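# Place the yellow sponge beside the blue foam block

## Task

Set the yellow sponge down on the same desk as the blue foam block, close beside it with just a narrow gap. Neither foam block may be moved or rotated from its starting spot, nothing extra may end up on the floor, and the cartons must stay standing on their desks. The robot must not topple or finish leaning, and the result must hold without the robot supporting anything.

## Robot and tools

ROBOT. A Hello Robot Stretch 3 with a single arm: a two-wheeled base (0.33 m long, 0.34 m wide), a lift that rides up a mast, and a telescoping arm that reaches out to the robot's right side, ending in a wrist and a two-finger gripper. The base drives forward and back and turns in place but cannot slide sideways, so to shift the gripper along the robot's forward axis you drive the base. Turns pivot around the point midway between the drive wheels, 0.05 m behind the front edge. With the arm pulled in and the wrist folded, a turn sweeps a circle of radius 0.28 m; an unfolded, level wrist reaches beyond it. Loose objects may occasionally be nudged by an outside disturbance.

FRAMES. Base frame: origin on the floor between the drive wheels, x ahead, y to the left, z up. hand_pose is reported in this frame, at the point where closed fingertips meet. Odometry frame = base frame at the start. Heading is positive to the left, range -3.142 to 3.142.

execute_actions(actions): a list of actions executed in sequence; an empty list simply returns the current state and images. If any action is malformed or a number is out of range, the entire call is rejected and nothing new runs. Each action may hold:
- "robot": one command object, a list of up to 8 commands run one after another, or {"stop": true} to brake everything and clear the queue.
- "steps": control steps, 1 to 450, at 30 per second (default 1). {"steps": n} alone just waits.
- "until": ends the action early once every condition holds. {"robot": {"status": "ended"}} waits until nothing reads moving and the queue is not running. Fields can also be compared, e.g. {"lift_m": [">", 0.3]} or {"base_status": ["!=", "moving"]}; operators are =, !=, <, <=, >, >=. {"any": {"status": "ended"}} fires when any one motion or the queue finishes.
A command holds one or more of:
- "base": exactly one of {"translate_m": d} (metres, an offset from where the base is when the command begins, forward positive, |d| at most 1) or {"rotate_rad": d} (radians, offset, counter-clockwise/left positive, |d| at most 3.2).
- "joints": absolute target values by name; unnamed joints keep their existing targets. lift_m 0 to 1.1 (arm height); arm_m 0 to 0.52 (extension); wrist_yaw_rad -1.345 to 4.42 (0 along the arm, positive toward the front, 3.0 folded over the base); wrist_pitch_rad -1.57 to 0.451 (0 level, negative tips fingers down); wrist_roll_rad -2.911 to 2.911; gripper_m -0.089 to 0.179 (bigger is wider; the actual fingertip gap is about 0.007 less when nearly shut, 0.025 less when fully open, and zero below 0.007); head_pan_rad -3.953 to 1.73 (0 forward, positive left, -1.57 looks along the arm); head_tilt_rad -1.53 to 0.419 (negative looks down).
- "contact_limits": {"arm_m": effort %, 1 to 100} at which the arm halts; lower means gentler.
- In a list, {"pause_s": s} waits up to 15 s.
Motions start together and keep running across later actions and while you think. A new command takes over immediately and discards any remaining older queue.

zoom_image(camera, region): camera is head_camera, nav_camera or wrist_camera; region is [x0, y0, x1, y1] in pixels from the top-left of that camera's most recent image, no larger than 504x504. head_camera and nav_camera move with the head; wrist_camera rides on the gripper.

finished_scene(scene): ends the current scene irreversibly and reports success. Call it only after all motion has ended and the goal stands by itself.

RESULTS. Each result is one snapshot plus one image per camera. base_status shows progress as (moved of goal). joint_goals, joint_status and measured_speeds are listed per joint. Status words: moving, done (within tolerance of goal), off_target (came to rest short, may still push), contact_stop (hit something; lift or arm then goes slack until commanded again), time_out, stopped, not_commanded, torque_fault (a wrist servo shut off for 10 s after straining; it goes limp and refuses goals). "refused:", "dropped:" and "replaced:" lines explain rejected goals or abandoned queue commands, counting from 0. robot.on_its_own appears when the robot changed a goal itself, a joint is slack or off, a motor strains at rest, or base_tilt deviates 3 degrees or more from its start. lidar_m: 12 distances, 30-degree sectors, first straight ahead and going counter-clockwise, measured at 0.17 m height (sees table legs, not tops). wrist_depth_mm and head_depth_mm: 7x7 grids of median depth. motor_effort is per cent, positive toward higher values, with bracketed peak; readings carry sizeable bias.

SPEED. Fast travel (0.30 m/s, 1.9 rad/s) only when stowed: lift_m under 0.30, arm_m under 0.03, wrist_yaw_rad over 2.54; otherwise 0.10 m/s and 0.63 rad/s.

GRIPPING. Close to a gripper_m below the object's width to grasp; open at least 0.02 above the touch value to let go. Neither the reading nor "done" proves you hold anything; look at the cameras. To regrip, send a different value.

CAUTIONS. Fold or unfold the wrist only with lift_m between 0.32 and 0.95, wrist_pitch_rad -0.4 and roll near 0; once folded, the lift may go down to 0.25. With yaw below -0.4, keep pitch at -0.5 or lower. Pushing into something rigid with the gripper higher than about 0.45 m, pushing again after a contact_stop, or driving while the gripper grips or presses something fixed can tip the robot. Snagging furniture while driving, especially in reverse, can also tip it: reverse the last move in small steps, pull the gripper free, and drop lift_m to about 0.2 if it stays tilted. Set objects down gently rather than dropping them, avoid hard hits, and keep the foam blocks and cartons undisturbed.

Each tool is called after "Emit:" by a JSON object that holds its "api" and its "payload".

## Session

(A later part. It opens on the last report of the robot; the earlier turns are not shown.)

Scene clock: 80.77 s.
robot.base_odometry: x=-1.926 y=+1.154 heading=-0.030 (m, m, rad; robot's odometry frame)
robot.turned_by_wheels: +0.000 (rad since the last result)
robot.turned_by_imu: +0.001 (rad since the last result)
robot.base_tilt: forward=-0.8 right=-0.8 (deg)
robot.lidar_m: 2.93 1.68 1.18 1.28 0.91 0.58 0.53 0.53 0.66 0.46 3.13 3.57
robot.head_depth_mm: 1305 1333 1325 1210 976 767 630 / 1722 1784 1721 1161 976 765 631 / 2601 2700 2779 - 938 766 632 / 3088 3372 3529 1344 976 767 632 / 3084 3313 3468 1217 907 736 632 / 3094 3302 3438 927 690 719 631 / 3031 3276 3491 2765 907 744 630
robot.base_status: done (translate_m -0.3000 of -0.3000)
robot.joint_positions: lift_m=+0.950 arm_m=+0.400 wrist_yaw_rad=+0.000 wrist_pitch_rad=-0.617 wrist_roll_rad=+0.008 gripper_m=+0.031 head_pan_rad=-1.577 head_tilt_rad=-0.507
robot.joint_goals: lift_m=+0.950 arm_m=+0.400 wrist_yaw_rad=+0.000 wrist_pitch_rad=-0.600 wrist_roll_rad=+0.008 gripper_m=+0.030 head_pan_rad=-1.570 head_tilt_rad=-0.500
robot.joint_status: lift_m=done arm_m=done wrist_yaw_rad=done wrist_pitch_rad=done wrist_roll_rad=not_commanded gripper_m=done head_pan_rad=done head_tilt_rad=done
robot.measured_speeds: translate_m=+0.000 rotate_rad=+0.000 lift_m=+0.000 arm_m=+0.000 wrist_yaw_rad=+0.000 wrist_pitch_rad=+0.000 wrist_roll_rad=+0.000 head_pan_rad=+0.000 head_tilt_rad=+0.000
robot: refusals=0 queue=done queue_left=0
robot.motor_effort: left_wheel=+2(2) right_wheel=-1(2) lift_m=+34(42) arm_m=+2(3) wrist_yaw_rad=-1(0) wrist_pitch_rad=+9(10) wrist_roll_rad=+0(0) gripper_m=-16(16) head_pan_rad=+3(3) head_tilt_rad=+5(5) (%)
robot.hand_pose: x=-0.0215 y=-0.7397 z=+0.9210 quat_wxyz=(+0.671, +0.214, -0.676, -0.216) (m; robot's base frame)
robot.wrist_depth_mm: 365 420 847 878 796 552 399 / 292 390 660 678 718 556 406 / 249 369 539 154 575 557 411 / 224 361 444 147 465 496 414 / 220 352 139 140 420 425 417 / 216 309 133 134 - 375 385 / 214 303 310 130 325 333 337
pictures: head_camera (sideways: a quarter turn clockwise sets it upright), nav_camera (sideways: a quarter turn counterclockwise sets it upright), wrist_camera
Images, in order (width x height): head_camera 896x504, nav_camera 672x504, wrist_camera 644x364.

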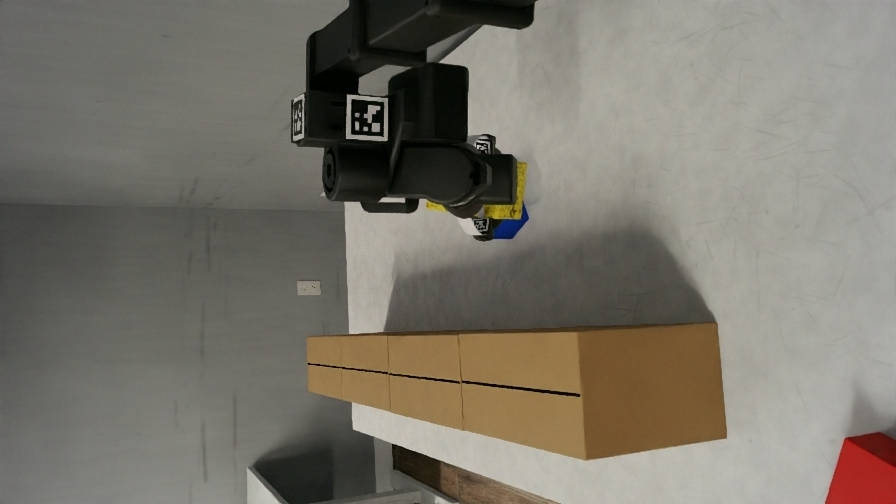

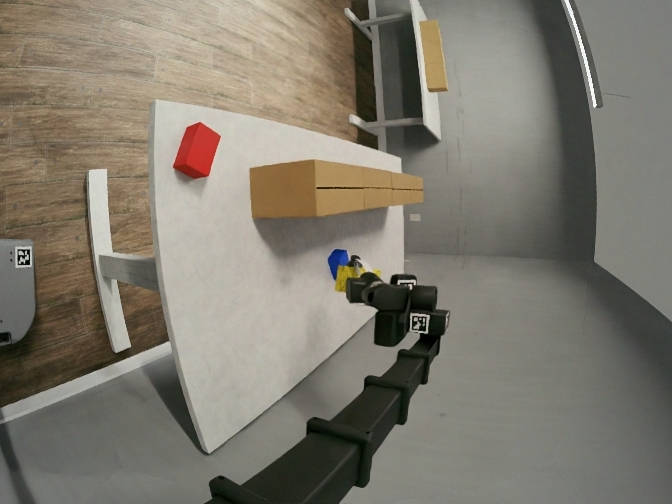

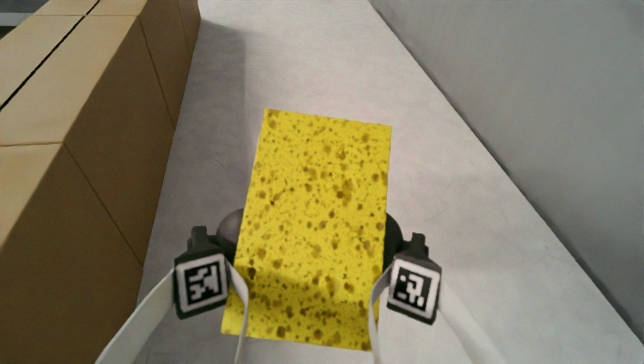

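Emit:
{"api": "execute_actions", "payload": {"actions": [{"robot":{"joints":{"arm_m":0.22,"wrist_pitch_rad":-0.45,"wrist_yaw_rad":-0.3}},"steps":200,"until":{"robot":{"status":"ended"}}}]}}

Scene clock: 83.63 s.
robot.base_odometry: x=-1.926 y=+1.154 heading=-0.030 (m, m, rad; robot's odometry frame)
robot.turned_by_wheels: +0.000 (rad since the last result)
robot.turned_by_imu: +0.001 (rad since the last result)
robot.base_tilt: forward=-0.9 right=-0.8 (deg)
robot.lidar_m: 2.93 1.67 1.18 1.28 0.90 0.58 0.53 0.53 0.66 0.46 3.14 3.52
robot.head_depth_mm: 1307 1330 1360 - - 766 631 / 1743 1777 1818 - - 765 631 / 2590 2716 2534 1515 - 766 631 / 3092 3358 3542 1346 978 769 631 / 3068 3303 3473 1218 904 736 631 / 3081 3296 3445 926 690 720 630 / 3061 3262 3491 2762 908 745 630
robot.base_status: done (translate_m -0.3000 of -0.3000)
robot.joint_positions: lift_m=+0.950 arm_m=+0.220 wrist_yaw_rad=-0.299 wrist_pitch_rad=-0.469 wrist_roll_rad=+0.008 gripper_m=+0.031 head_pan_rad=-1.577 head_tilt_rad=-0.507
robot.joint_goals: lift_m=+0.950 arm_m=+0.220 wrist_yaw_rad=-0.300 wrist_pitch_rad=-0.450 wrist_roll_rad=+0.008 gripper_m=+0.030 head_pan_rad=-1.570 head_tilt_rad=-0.500
robot.joint_status: lift_m=done arm_m=done wrist_yaw_rad=done wrist_pitch_rad=done wrist_roll_rad=not_commanded gripper_m=done head_pan_rad=done head_tilt_rad=done
robot.measured_speeds: translate_m=+0.000 rotate_rad=+0.000 lift_m=+0.000 arm_m=+0.000 wrist_yaw_rad=+0.000 wrist_pitch_rad=+0.000 wrist_roll_rad=+0.000 head_pan_rad=+0.000 head_tilt_rad=+0.000
robot: refusals=0 queue=done queue_left=0
robot.motor_effort: left_wheel=+2(2) right_wheel=-1(2) lift_m=+33(34) arm_m=-3(5) wrist_yaw_rad=+0(3) wrist_pitch_rad=+10(10) wrist_roll_rad=+0(0) gripper_m=-16(16) head_pan_rad=+3(4) head_tilt_rad=+5(5) (%)
robot.hand_pose: x=-0.0856 y=-0.5733 z=+0.9515 quat_wxyz=(+0.653, +0.059, -0.707, -0.266) (m; robot's base frame)
robot.wrist_depth_mm: 711 - - 814 534 410 326 / 559 940 937 863 563 418 335 / 484 685 706 154 560 432 344 / 435 537 541 147 565 453 353 / 388 462 141 140 500 468 367 / 364 396 132 134 - 436 378 / 327 348 343 131 362 372 374
pictures: head_camera (sideways: a quarter turn clockwise sets it upright), nav_camera (sideways: a quarter turn counterclockwise sets it upright), wrist_camera
Images, in order (width x height): head_camera 896x504, nav_camera 672x504, wrist_camera 644x364.

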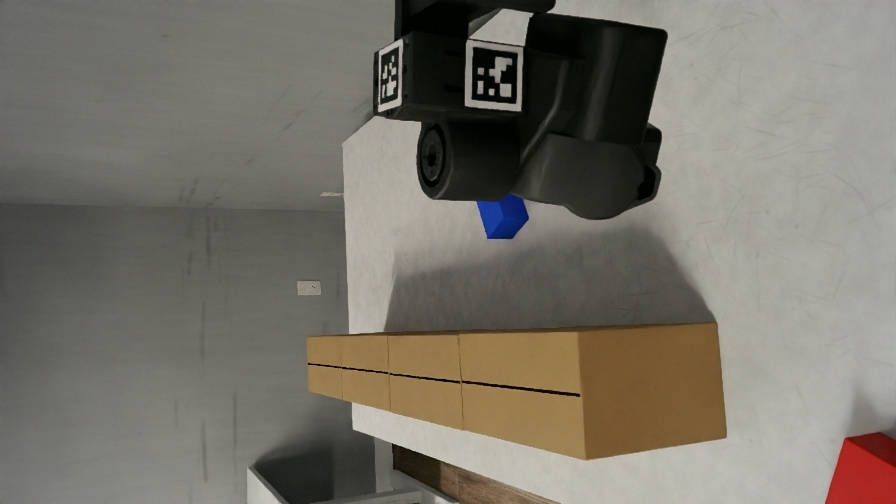

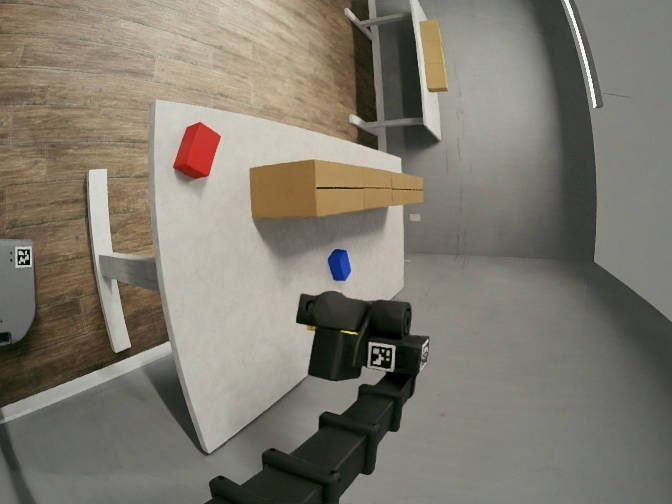

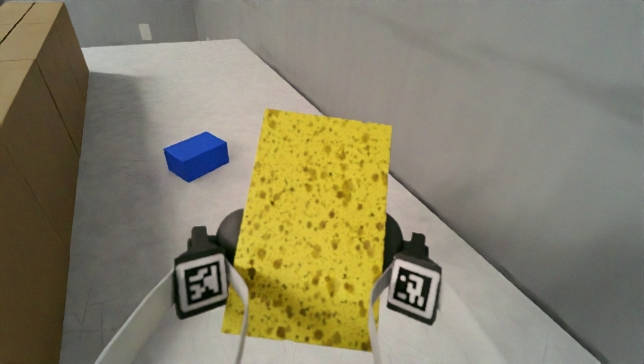

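Emit:
{"api": "execute_actions", "payload": {"actions": [{"robot":[{"joints":{"arm_m":0.44,"wrist_pitch_rad":-0.6,"wrist_yaw_rad":0}},{"joints":{"lift_m":0.85}}],"steps":200,"until":{"robot":{"status":"ended"}}}]}}

Scene clock: 88.80 s.
robot.base_odometry: x=-1.926 y=+1.154 heading=-0.030 (m, m, rad; robot's odometry frame)
robot.turned_by_wheels: +0.000 (rad since the last result)
robot.turned_by_imu: +0.001 (rad since the last result)
robot.base_tilt: forward=-0.9 right=-0.8 (deg)
robot.lidar_m: 2.93 1.68 1.18 1.28 0.91 0.58 0.53 0.53 0.66 0.46 3.13 3.54
robot.head_depth_mm: 1307 1330 1367 1318 - 742 630 / 1735 1800 1817 - 942 767 631 / 2597 2699 2536 1508 905 767 632 / 3111 3373 3523 1346 978 766 631 / 3081 3314 3507 1217 906 738 631 / 3046 3264 3442 925 691 720 631 / 3033 3243 3559 2762 908 745 631
robot.base_status: done (translate_m -0.3000 of -0.3000)
robot.joint_positions: lift_m=+0.850 arm_m=+0.440 wrist_yaw_rad=-0.001 wrist_pitch_rad=-0.613 wrist_roll_rad=+0.008 gripper_m=+0.031 head_pan_rad=-1.577 head_tilt_rad=-0.507
robot.joint_goals: lift_m=+0.850 arm_m=+0.440 wrist_yaw_rad=+0.000 wrist_pitch_rad=-0.600 wrist_roll_rad=+0.008 gripper_m=+0.030 head_pan_rad=-1.570 head_tilt_rad=-0.500
robot.joint_status: lift_m=done arm_m=done wrist_yaw_rad=done wrist_pitch_rad=done wrist_roll_rad=not_commanded gripper_m=done head_pan_rad=done head_tilt_rad=done
robot.measured_speeds: translate_m=+0.000 rotate_rad=+0.000 lift_m=+0.000 arm_m=+0.000 wrist_yaw_rad=+0.000 wrist_pitch_rad=+0.000 wrist_roll_rad=+0.000 head_pan_rad=+0.000 head_tilt_rad=+0.000
robot: refusals=0 queue=done queue_left=0
robot.motor_effort: left_wheel=+2(2) right_wheel=-2(1) lift_m=+34(35) arm_m=+2(4) wrist_yaw_rad=+1(3) wrist_pitch_rad=+7(10) wrist_roll_rad=+0(0) gripper_m=-15(16) head_pan_rad=+3(3) head_tilt_rad=+5(5) (%)
robot.hand_pose: x=-0.0218 y=-0.7804 z=+0.8218 quat_wxyz=(+0.671, +0.212, -0.677, -0.215) (m; robot's base frame)
robot.wrist_depth_mm: 255 419 602 627 678 538 391 / 249 411 477 486 506 513 398 / 245 361 373 154 407 419 403 / 239 313 316 147 337 355 368 / 232 276 140 140 297 301 309 / 228 245 133 134 - 264 271 / 213 221 218 130 229 238 240
pictures: head_camera (sideways: a quarter turn clockwise sets it upright), nav_camera (sideways: a quarter turn counterclockwise sets it upright), wrist_camera
Images, in order (width x height): head_camera 896x504, nav_camera 672x504, wrist_camera 644x364.

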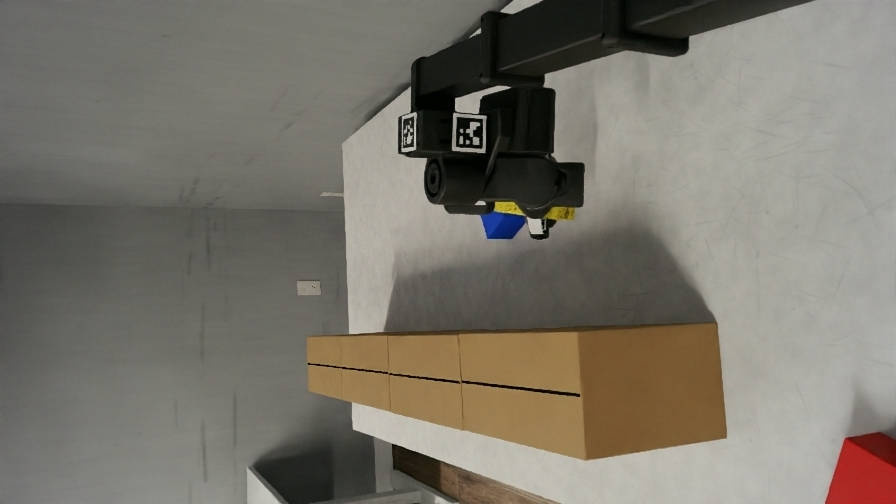

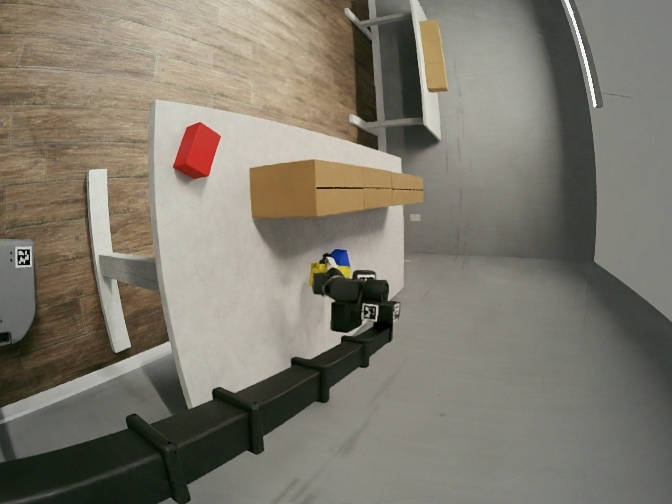

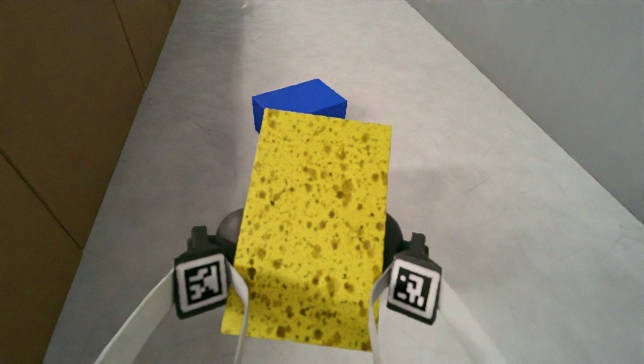

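Emit:
{"api": "execute_actions", "payload": {"actions": [{"robot":[{"joints":{"arm_m":0.52,"wrist_pitch_rad":-0.55},"base":{"translate_m":0.02}},{"joints":{"lift_m":0.825}}],"steps":200,"until":{"robot":{"status":"ended"}}}]}}

Scene clock: 92.03 s.
robot.base_odometry: x=-1.906 y=+1.154 heading=-0.030 (m, m, rad; robot's odometry frame)
robot.turned_by_wheels: +0.000 (rad since the last result)
robot.turned_by_imu: +0.001 (rad since the last result)
robot.base_tilt: forward=-0.9 right=-0.7 (deg)
robot.lidar_m: 2.91 1.40 1.17 1.28 0.94 0.60 0.55 0.55 0.68 0.46 3.12 3.53
robot.head_depth_mm: 1362 1386 1413 1356 - 743 630 / 1807 1858 1832 - 939 767 630 / 2699 2806 2609 1510 940 767 631 / 3108 3334 3551 1344 974 766 631 / 3081 3310 3483 1035 699 723 630 / 3045 3287 3417 979 686 713 631 / 3020 3233 3473 2873 979 769 582
robot.base_status: done (translate_m +0.0200 of +0.0200)
robot.joint_positions: lift_m=+0.825 arm_m=+0.520 wrist_yaw_rad=-0.001 wrist_pitch_rad=-0.568 wrist_roll_rad=+0.008 gripper_m=+0.031 head_pan_rad=-1.577 head_tilt_rad=-0.507
robot.joint_goals: lift_m=+0.825 arm_m=+0.520 wrist_yaw_rad=+0.000 wrist_pitch_rad=-0.550 wrist_roll_rad=+0.008 gripper_m=+0.030 head_pan_rad=-1.570 head_tilt_rad=-0.500
robot.joint_status: lift_m=done arm_m=done wrist_yaw_rad=done wrist_pitch_rad=done wrist_roll_rad=not_commanded gripper_m=done head_pan_rad=done head_tilt_rad=done
robot.measured_speeds: translate_m=+0.000 rotate_rad=+0.000 lift_m=+0.000 arm_m=+0.000 wrist_yaw_rad=+0.000 wrist_pitch_rad=+0.000 wrist_roll_rad=+0.000 head_pan_rad=+0.000 head_tilt_rad=+0.000
robot: refusals=0 queue=done queue_left=0
robot.motor_effort: left_wheel=+2(5) right_wheel=-1(4) lift_m=+33(32) arm_m=+3(2) wrist_yaw_rad=+1(1) wrist_pitch_rad=+10(10) wrist_roll_rad=+0(0) gripper_m=-16(16) head_pan_rad=+3(4) head_tilt_rad=+5(5) (%)
robot.hand_pose: x=-0.0218 y=-0.8677 z=+0.8058 quat_wxyz=(+0.676, +0.197, -0.681, -0.200) (m; robot's base frame)
robot.wrist_depth_mm: 245 411 615 649 689 552 403 / 239 394 469 488 510 514 404 / 236 349 366 154 402 412 407 / 232 304 302 148 319 341 349 / 228 264 140 140 280 287 295 / 218 230 133 134 - 249 254 / 200 205 203 130 215 221 223
pictures: head_camera (sideways: a quarter turn clockwise sets it upright), nav_camera (sideways: a quarter turn counterclockwise sets it upright), wrist_camera
Images, in order (width x height): head_camera 896x504, nav_camera 672x504, wrist_camera 644x364.

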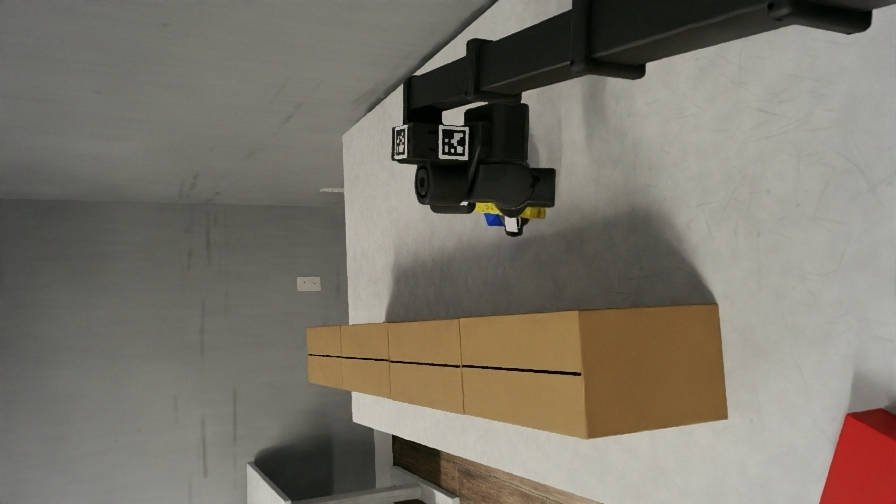

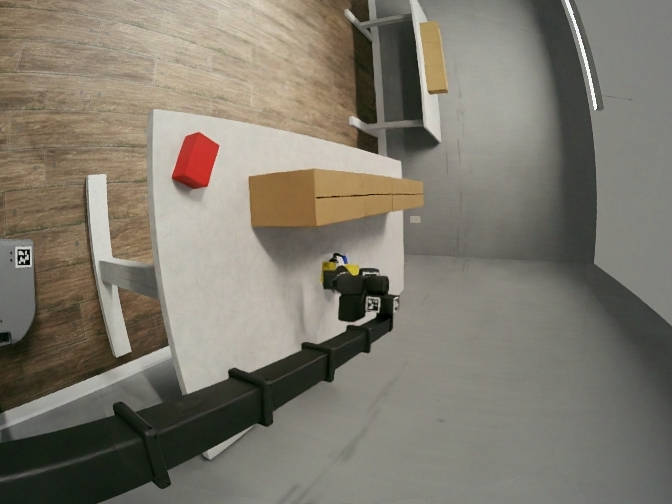

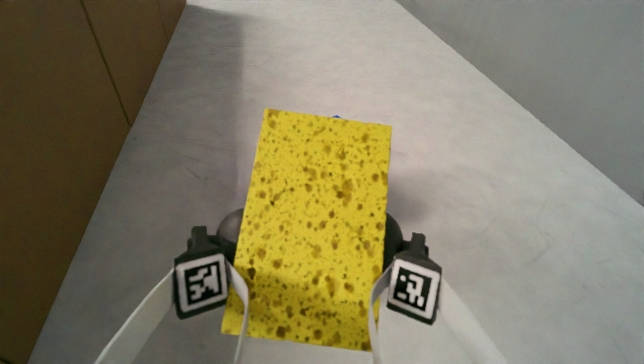

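Emit:
{"api": "execute_actions", "payload": {"actions": [{"robot":[{"joints":{"arm_m":0.485}},{"joints":{"lift_m":0.79}}],"steps":200,"until":{"robot":{"status":"ended"}}}]}}

Scene clock: 94.57 s.
robot.base_odometry: x=-1.906 y=+1.154 heading=-0.030 (m, m, rad; robot's odometry frame)
robot.turned_by_wheels: +0.000 (rad since the last result)
robot.turned_by_imu: +0.001 (rad since the last result)
robot.base_tilt: forward=-0.9 right=-0.8 (deg)
robot.lidar_m: 2.90 1.40 1.16 1.28 0.94 0.60 0.55 0.55 0.68 0.46 3.13 3.55
robot.head_depth_mm: 1359 1381 1413 1327 1015 - 615 / 1807 1851 1845 1425 908 765 630 / 2705 2795 2610 1463 907 765 631 / 3117 3345 3539 1340 977 766 630 / 3072 3309 3486 1038 701 723 631 / 3078 3268 3437 974 684 714 631 / 3039 3229 3466 2895 978 767 581
robot.base_status: done (translate_m +0.0200 of +0.0200)
robot.joint_positions: lift_m=+0.790 arm_m=+0.485 wrist_yaw_rad=-0.001 wrist_pitch_rad=-0.567 wrist_roll_rad=+0.008 gripper_m=+0.031 head_pan_rad=-1.577 head_tilt_rad=-0.507
robot.joint_goals: lift_m=+0.790 arm_m=+0.485 wrist_yaw_rad=+0.000 wrist_pitch_rad=-0.550 wrist_roll_rad=+0.008 gripper_m=+0.030 head_pan_rad=-1.570 head_tilt_rad=-0.500
robot.joint_status: lift_m=done arm_m=done wrist_yaw_rad=done wrist_pitch_rad=done wrist_roll_rad=not_commanded gripper_m=done head_pan_rad=done head_tilt_rad=done
robot.measured_speeds: translate_m=+0.000 rotate_rad=+0.000 lift_m=+0.000 arm_m=+0.000 wrist_yaw_rad=+0.000 wrist_pitch_rad=+0.000 wrist_roll_rad=+0.000 head_pan_rad=+0.000 head_tilt_rad=+0.000
robot: refusals=0 queue=done queue_left=0
robot.motor_effort: left_wheel=+2(2) right_wheel=-2(2) lift_m=+33(32) arm_m=-4(3) wrist_yaw_rad=+0(0) wrist_pitch_rad=+10(10) wrist_roll_rad=+1(0) gripper_m=-16(16) head_pan_rad=+3(3) head_tilt_rad=+5(5) (%)
robot.hand_pose: x=-0.0218 y=-0.8334 z=+0.7708 quat_wxyz=(+0.676, +0.197, -0.681, -0.199) (m; robot's base frame)
robot.wrist_depth_mm: 236 390 526 564 585 553 409 / 231 351 395 314 432 452 409 / 228 306 314 155 339 350 370 / 223 257 253 147 269 286 294 / 208 220 141 140 238 241 247 / 191 194 133 134 - 212 213 / 171 173 171 130 181 187 188
pictures: head_camera (sideways: a quarter turn clockwise sets it upright), nav_camera (sideways: a quarter turn counterclockwise sets it upright), wrist_camera
Images, in order (width x height): head_camera 896x504, nav_camera 672x504, wrist_camera 644x364.

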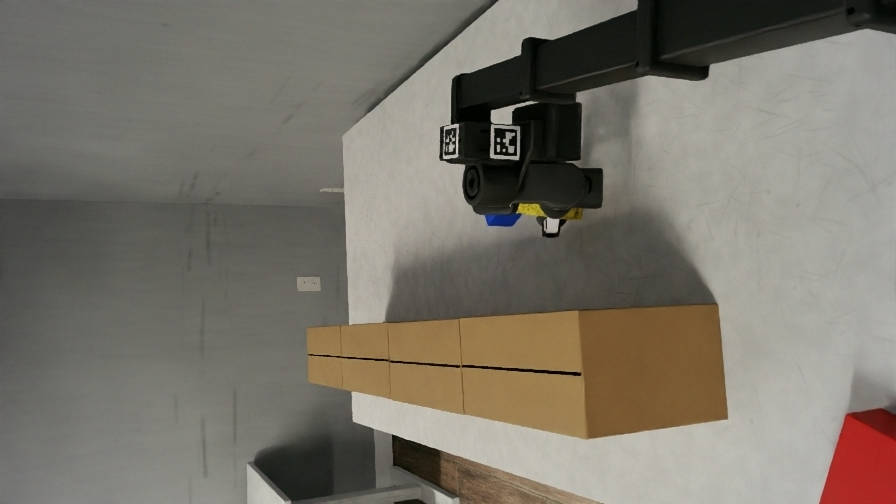

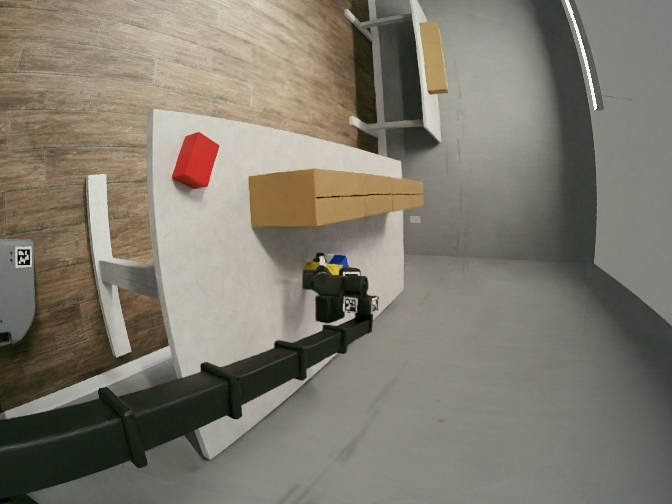

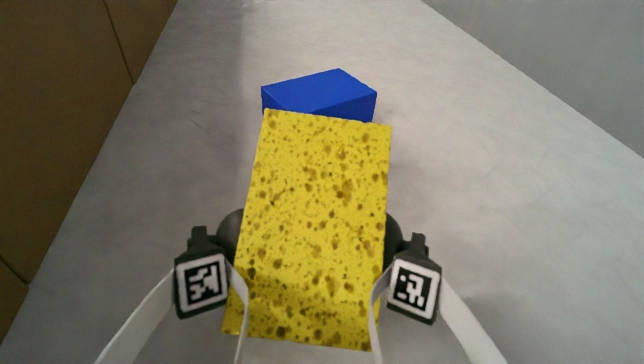

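Emit:
{"api": "execute_actions", "payload": {"actions": [{"robot":[{"joints":{"arm_m":0.52}},{"joints":{"lift_m":0.755}}],"steps":200,"until":{"robot":{"status":"ended"}}}]}}

Scene clock: 96.93 s.
robot.base_odometry: x=-1.906 y=+1.154 heading=-0.030 (m, m, rad; robot's odometry frame)
robot.turned_by_wheels: +0.000 (rad since the last result)
robot.turned_by_imu: +0.001 (rad since the last result)
robot.base_tilt: forward=-0.8 right=-0.8 (deg)
robot.lidar_m: 2.91 1.40 1.17 1.28 0.94 0.60 0.55 0.55 0.68 0.46 3.14 3.53
robot.head_depth_mm: 1355 1388 1410 1315 1016 - 615 / 1814 1852 1873 1423 906 764 631 / 2694 2795 2638 1427 906 766 630 / 3100 3344 3545 1347 978 766 631 / 3060 3299 3427 1037 701 722 631 / 3058 3272 3406 979 686 715 631 / 3032 3267 3476 2914 977 769 582
robot.base_status: done (translate_m +0.0200 of +0.0200)
robot.joint_positions: lift_m=+0.756 arm_m=+0.520 wrist_yaw_rad=+0.001 wrist_pitch_rad=-0.506 wrist_roll_rad=+0.008 gripper_m=+0.031 head_pan_rad=-1.577 head_tilt_rad=-0.507
robot.joint_goals: lift_m=+0.756 arm_m=+0.520 wrist_yaw_rad=+0.000 wrist_pitch_rad=-0.550 wrist_roll_rad=+0.008 gripper_m=+0.030 head_pan_rad=-1.570 head_tilt_rad=-0.500
robot.joint_status: lift_m=contact_stop arm_m=done wrist_yaw_rad=done wrist_pitch_rad=done wrist_roll_rad=not_commanded gripper_m=done head_pan_rad=done head_tilt_rad=done
robot.measured_speeds: translate_m=+0.000 rotate_rad=+0.000 lift_m=+0.002 arm_m=+0.000 wrist_yaw_rad=+0.000 wrist_pitch_rad=+0.024 wrist_roll_rad=+0.000 head_pan_rad=+0.000 head_tilt_rad=+0.000
robot: refusals=0 queue=dropped queue_left=0
robot.on_its_own: lift_m is slack since a contact_stop, until your next command for it
robot.motor_effort: left_wheel=+3(3) right_wheel=-4(4) lift_m=+34(37) arm_m=+3(3) wrist_yaw_rad=+0(0) wrist_pitch_rad=-24(25) wrist_roll_rad=+0(1) gripper_m=-16(16) head_pan_rad=+3(4) head_tilt_rad=+5(5) (%)
robot.hand_pose: x=-0.0213 y=-0.8771 z=+0.7500 quat_wxyz=(+0.682, +0.177, -0.687, -0.178) (m; robot's base frame)
robot.wrist_depth_mm: 245 404 573 606 658 549 406 / 241 355 399 414 436 457 404 / 236 295 294 173 314 340 361 / 220 240 235 155 256 265 275 / 198 202 142 140 217 220 226 / 172 175 127 128 - 189 192 / 152 154 152 133 161 165 167
pictures: head_camera (sideways: a quarter turn clockwise sets it upright), nav_camera (sideways: a quarter turn counterclockwise sets it upright), wrist_camera
Images, in order (width x height): head_camera 896x504, nav_camera 672x504, wrist_camera 644x364.

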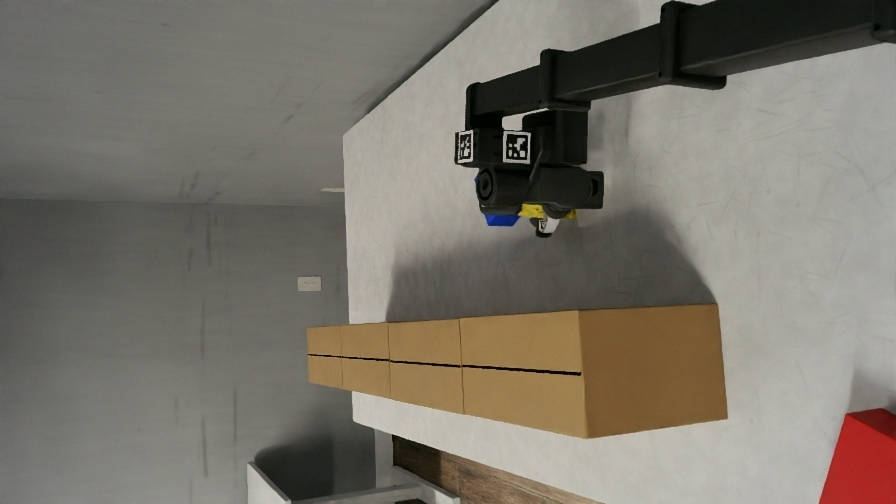

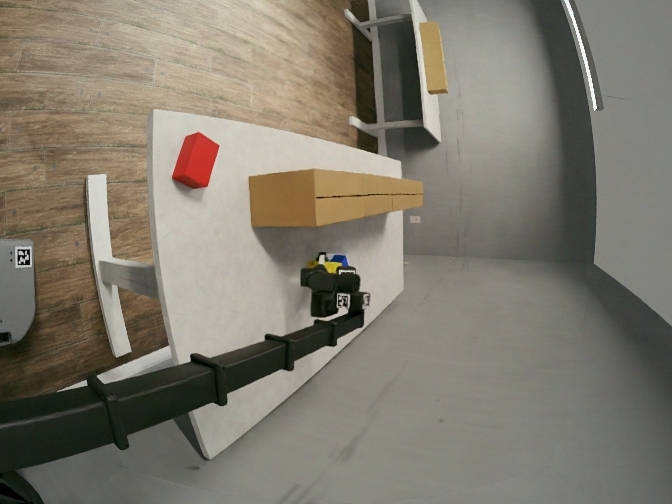

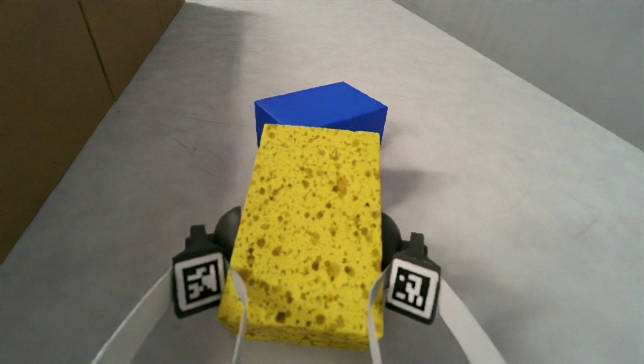

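Emit:
{"api": "execute_actions", "payload": {"actions": [{"robot":[{"joints":{"gripper_m":0.11}},{"pause_s":0.5},{"joints":{"lift_m":0.88}},{"joints":{"wrist_pitch_rad":-1.0}}],"steps":450,"until":{"robot":{"status":"ended"}}}]}}

Scene clock: 102.60 s.
robot.base_odometry: x=-1.906 y=+1.154 heading=-0.030 (m, m, rad; robot's odometry frame)
robot.turned_by_wheels: +0.000 (rad since the last result)
robot.turned_by_imu: +0.001 (rad since the last result)
robot.base_tilt: forward=-0.9 right=-0.8 (deg)
robot.lidar_m: 2.91 1.39 1.17 1.28 0.94 0.60 0.55 0.55 0.68 0.46 3.14 3.53
robot.head_depth_mm: 1358 1384 1417 1337 - 767 629 / 1796 1860 1894 1213 975 765 631 / 2704 2817 2880 - 936 765 631 / 3114 3363 3539 1343 974 764 631 / 3079 3319 3497 1037 698 723 630 / 3042 3279 3423 977 683 713 630 / 3036 3249 3430 2917 975 768 582
robot.base_status: done (translate_m +0.0200 of +0.0200)
robot.joint_positions: lift_m=+0.880 arm_m=+0.520 wrist_yaw_rad=+0.002 wrist_pitch_rad=-1.005 wrist_roll_rad=+0.008 gripper_m=+0.110 head_pan_rad=-1.577 head_tilt_rad=-0.507
robot.joint_goals: lift_m=+0.880 arm_m=+0.520 wrist_yaw_rad=+0.000 wrist_pitch_rad=-1.000 wrist_roll_rad=+0.008 gripper_m=+0.110 head_pan_rad=-1.570 head_tilt_rad=-0.500
robot.joint_status: lift_m=done arm_m=done wrist_yaw_rad=done wrist_pitch_rad=done wrist_roll_rad=not_commanded gripper_m=done head_pan_rad=done head_tilt_rad=done
robot.measured_speeds: translate_m=+0.000 rotate_rad=+0.000 lift_m=+0.000 arm_m=+0.000 wrist_yaw_rad=+0.000 wrist_pitch_rad=+0.000 wrist_roll_rad=+0.000 head_pan_rad=+0.000 head_tilt_rad=+0.000
robot: refusals=0 queue=done queue_left=0
robot.motor_effort: left_wheel=+2(3) right_wheel=-2(3) lift_m=+43(44) arm_m=+2(2) wrist_yaw_rad=-1(1) wrist_pitch_rad=+3(23) wrist_roll_rad=+0(0) gripper_m=+0(82) head_pan_rad=+4(3) head_tilt_rad=+5(6) (%)
robot.hand_pose: x=-0.0214 y=-0.7818 z=+0.7894 quat_wxyz=(+0.618, +0.340, -0.622, -0.342) (m; robot's base frame)
robot.wrist_depth_mm: 223 294 303 271 313 320 331 / 216 275 278 230 291 298 304 / 212 256 261 214 270 275 282 / 203 240 243 236 252 256 262 / 199 227 229 234 238 242 246 / 200 - 216 220 222 228 230 / - 201 204 207 211 213 219
pictures: head_camera (sideways: a quarter turn clockwise sets it upright), nav_camera (sideways: a quarter turn counterclockwise sets it upright), wrist_camera
Images, in order (width x height): head_camera 896x504, nav_camera 672x504, wrist_camera 644x364.

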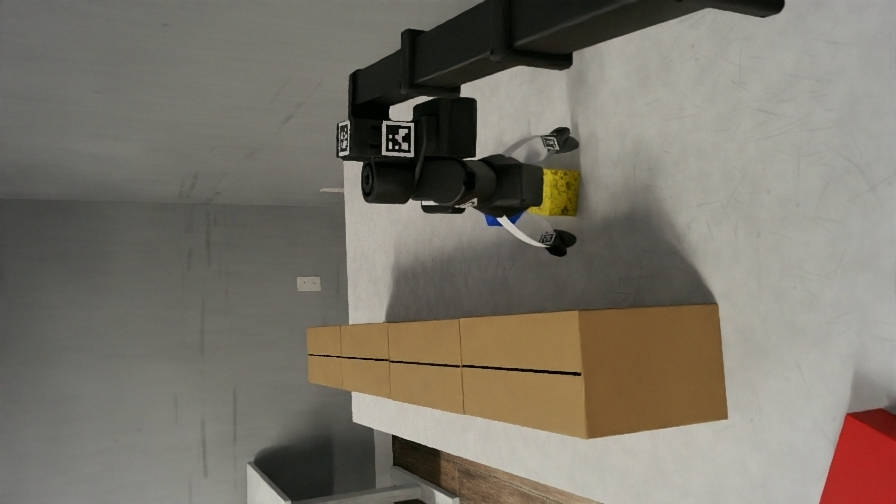

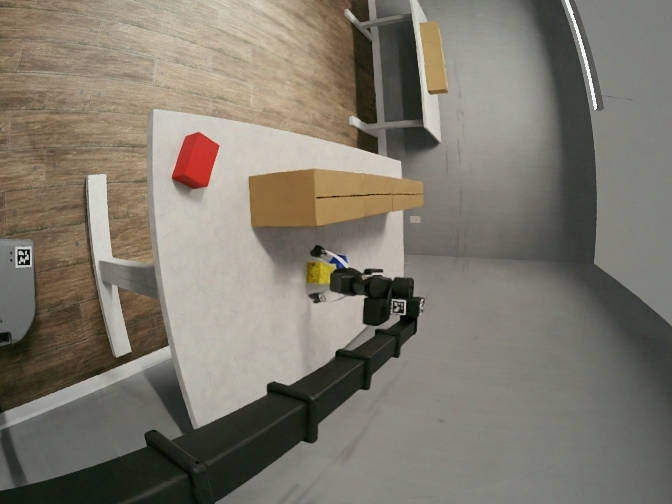

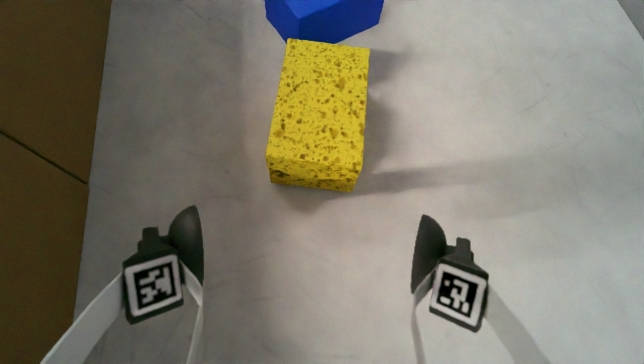

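Emit:
{"api": "execute_actions", "payload": {"actions": [{"robot":[{"joints":{"lift_m":1.0}},{"joints":{"wrist_pitch_rad":-0.75}}],"steps":450,"until":{"robot":{"status":"ended"}}}]}}

Scene clock: 105.63 s.
robot.base_odometry: x=-1.906 y=+1.154 heading=-0.030 (m, m, rad; robot's odometry frame)
robot.turned_by_wheels: +0.000 (rad since the last result)
robot.turned_by_imu: +0.001 (rad since the last result)
robot.base_tilt: forward=-0.8 right=-0.8 (deg)
robot.lidar_m: 2.90 1.40 1.17 1.28 0.94 0.60 0.55 0.55 0.68 0.46 3.13 3.54
robot.head_depth_mm: 1357 1374 - 1320 977 765 629 / 1800 1848 1763 1342 976 766 631 / 2703 2798 - 1273 959 767 631 / 3124 3336 3528 1353 981 766 631 / 3071 3307 3463 1039 700 723 632 / 3052 3245 3417 979 685 713 633 / 3052 3251 3498 2871 976 767 582
robot.base_status: done (translate_m +0.0200 of +0.0200)
robot.joint_positions: lift_m=+1.000 arm_m=+0.520 wrist_yaw_rad=+0.002 wrist_pitch_rad=-0.765 wrist_roll_rad=+0.008 gripper_m=+0.110 head_pan_rad=-1.577 head_tilt_rad=-0.507
robot.joint_goals: lift_m=+1.000 arm_m=+0.520 wrist_yaw_rad=+0.000 wrist_pitch_rad=-0.750 wrist_roll_rad=+0.008 gripper_m=+0.110 head_pan_rad=-1.570 head_tilt_rad=-0.500
robot.joint_status: lift_m=done arm_m=done wrist_yaw_rad=done wrist_pitch_rad=done wrist_roll_rad=not_commanded gripper_m=done head_pan_rad=done head_tilt_rad=done
robot.measured_speeds: translate_m=+0.000 rotate_rad=+0.000 lift_m=+0.000 arm_m=+0.000 wrist_yaw_rad=+0.000 wrist_pitch_rad=+0.000 wrist_roll_rad=+0.000 head_pan_rad=+0.000 head_tilt_rad=+0.000
robot: refusals=0 queue=done queue_left=0
robot.motor_effort: left_wheel=+2(2) right_wheel=-2(2) lift_m=+43(41) arm_m=+2(2) wrist_yaw_rad=-1(2) wrist_pitch_rad=+8(8) wrist_roll_rad=+1(0) gripper_m=+1(1) head_pan_rad=+3(4) head_tilt_rad=+5(6) (%)
robot.hand_pose: x=-0.0213 y=-0.8329 z=+0.9437 quat_wxyz=(+0.654, +0.264, -0.658, -0.265) (m; robot's base frame)
robot.wrist_depth_mm: 333 384 654 696 719 563 410 / 287 369 563 589 603 561 408 / 254 356 498 513 524 540 418 / 232 347 448 408 462 473 423 / 216 305 401 400 420 423 420 / 210 - 366 331 375 388 399 / 194 316 335 333 345 351 357
pictures: head_camera (sideways: a quarter turn clockwise sets it upright), nav_camera (sideways: a quarter turn counterclockwise sets it upright), wrist_camera
Images, in order (width x height): head_camera 896x504, nav_camera 672x504, wrist_camera 644x364.

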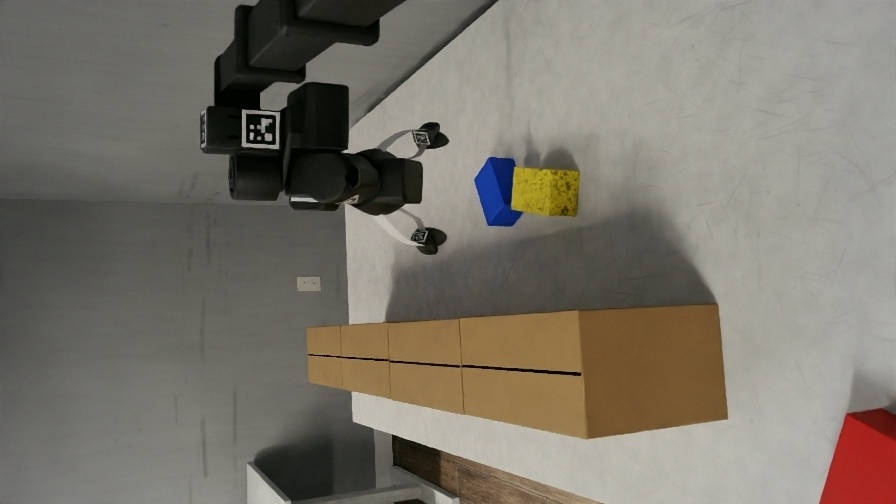

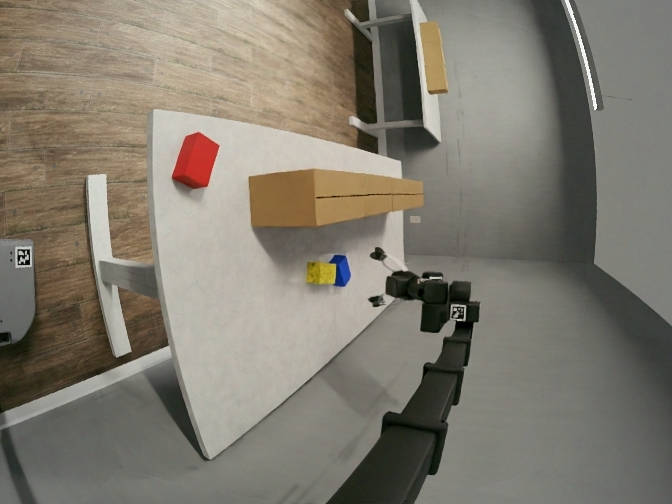

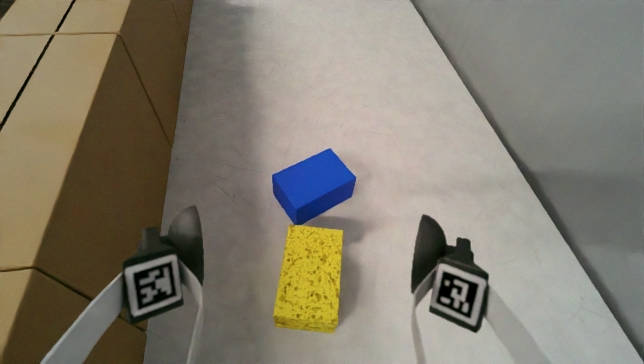

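Small gap. Done.

Emit:
{"api": "finished_scene", "payload": {"scene": 2}}

The scene is finished: the task was done.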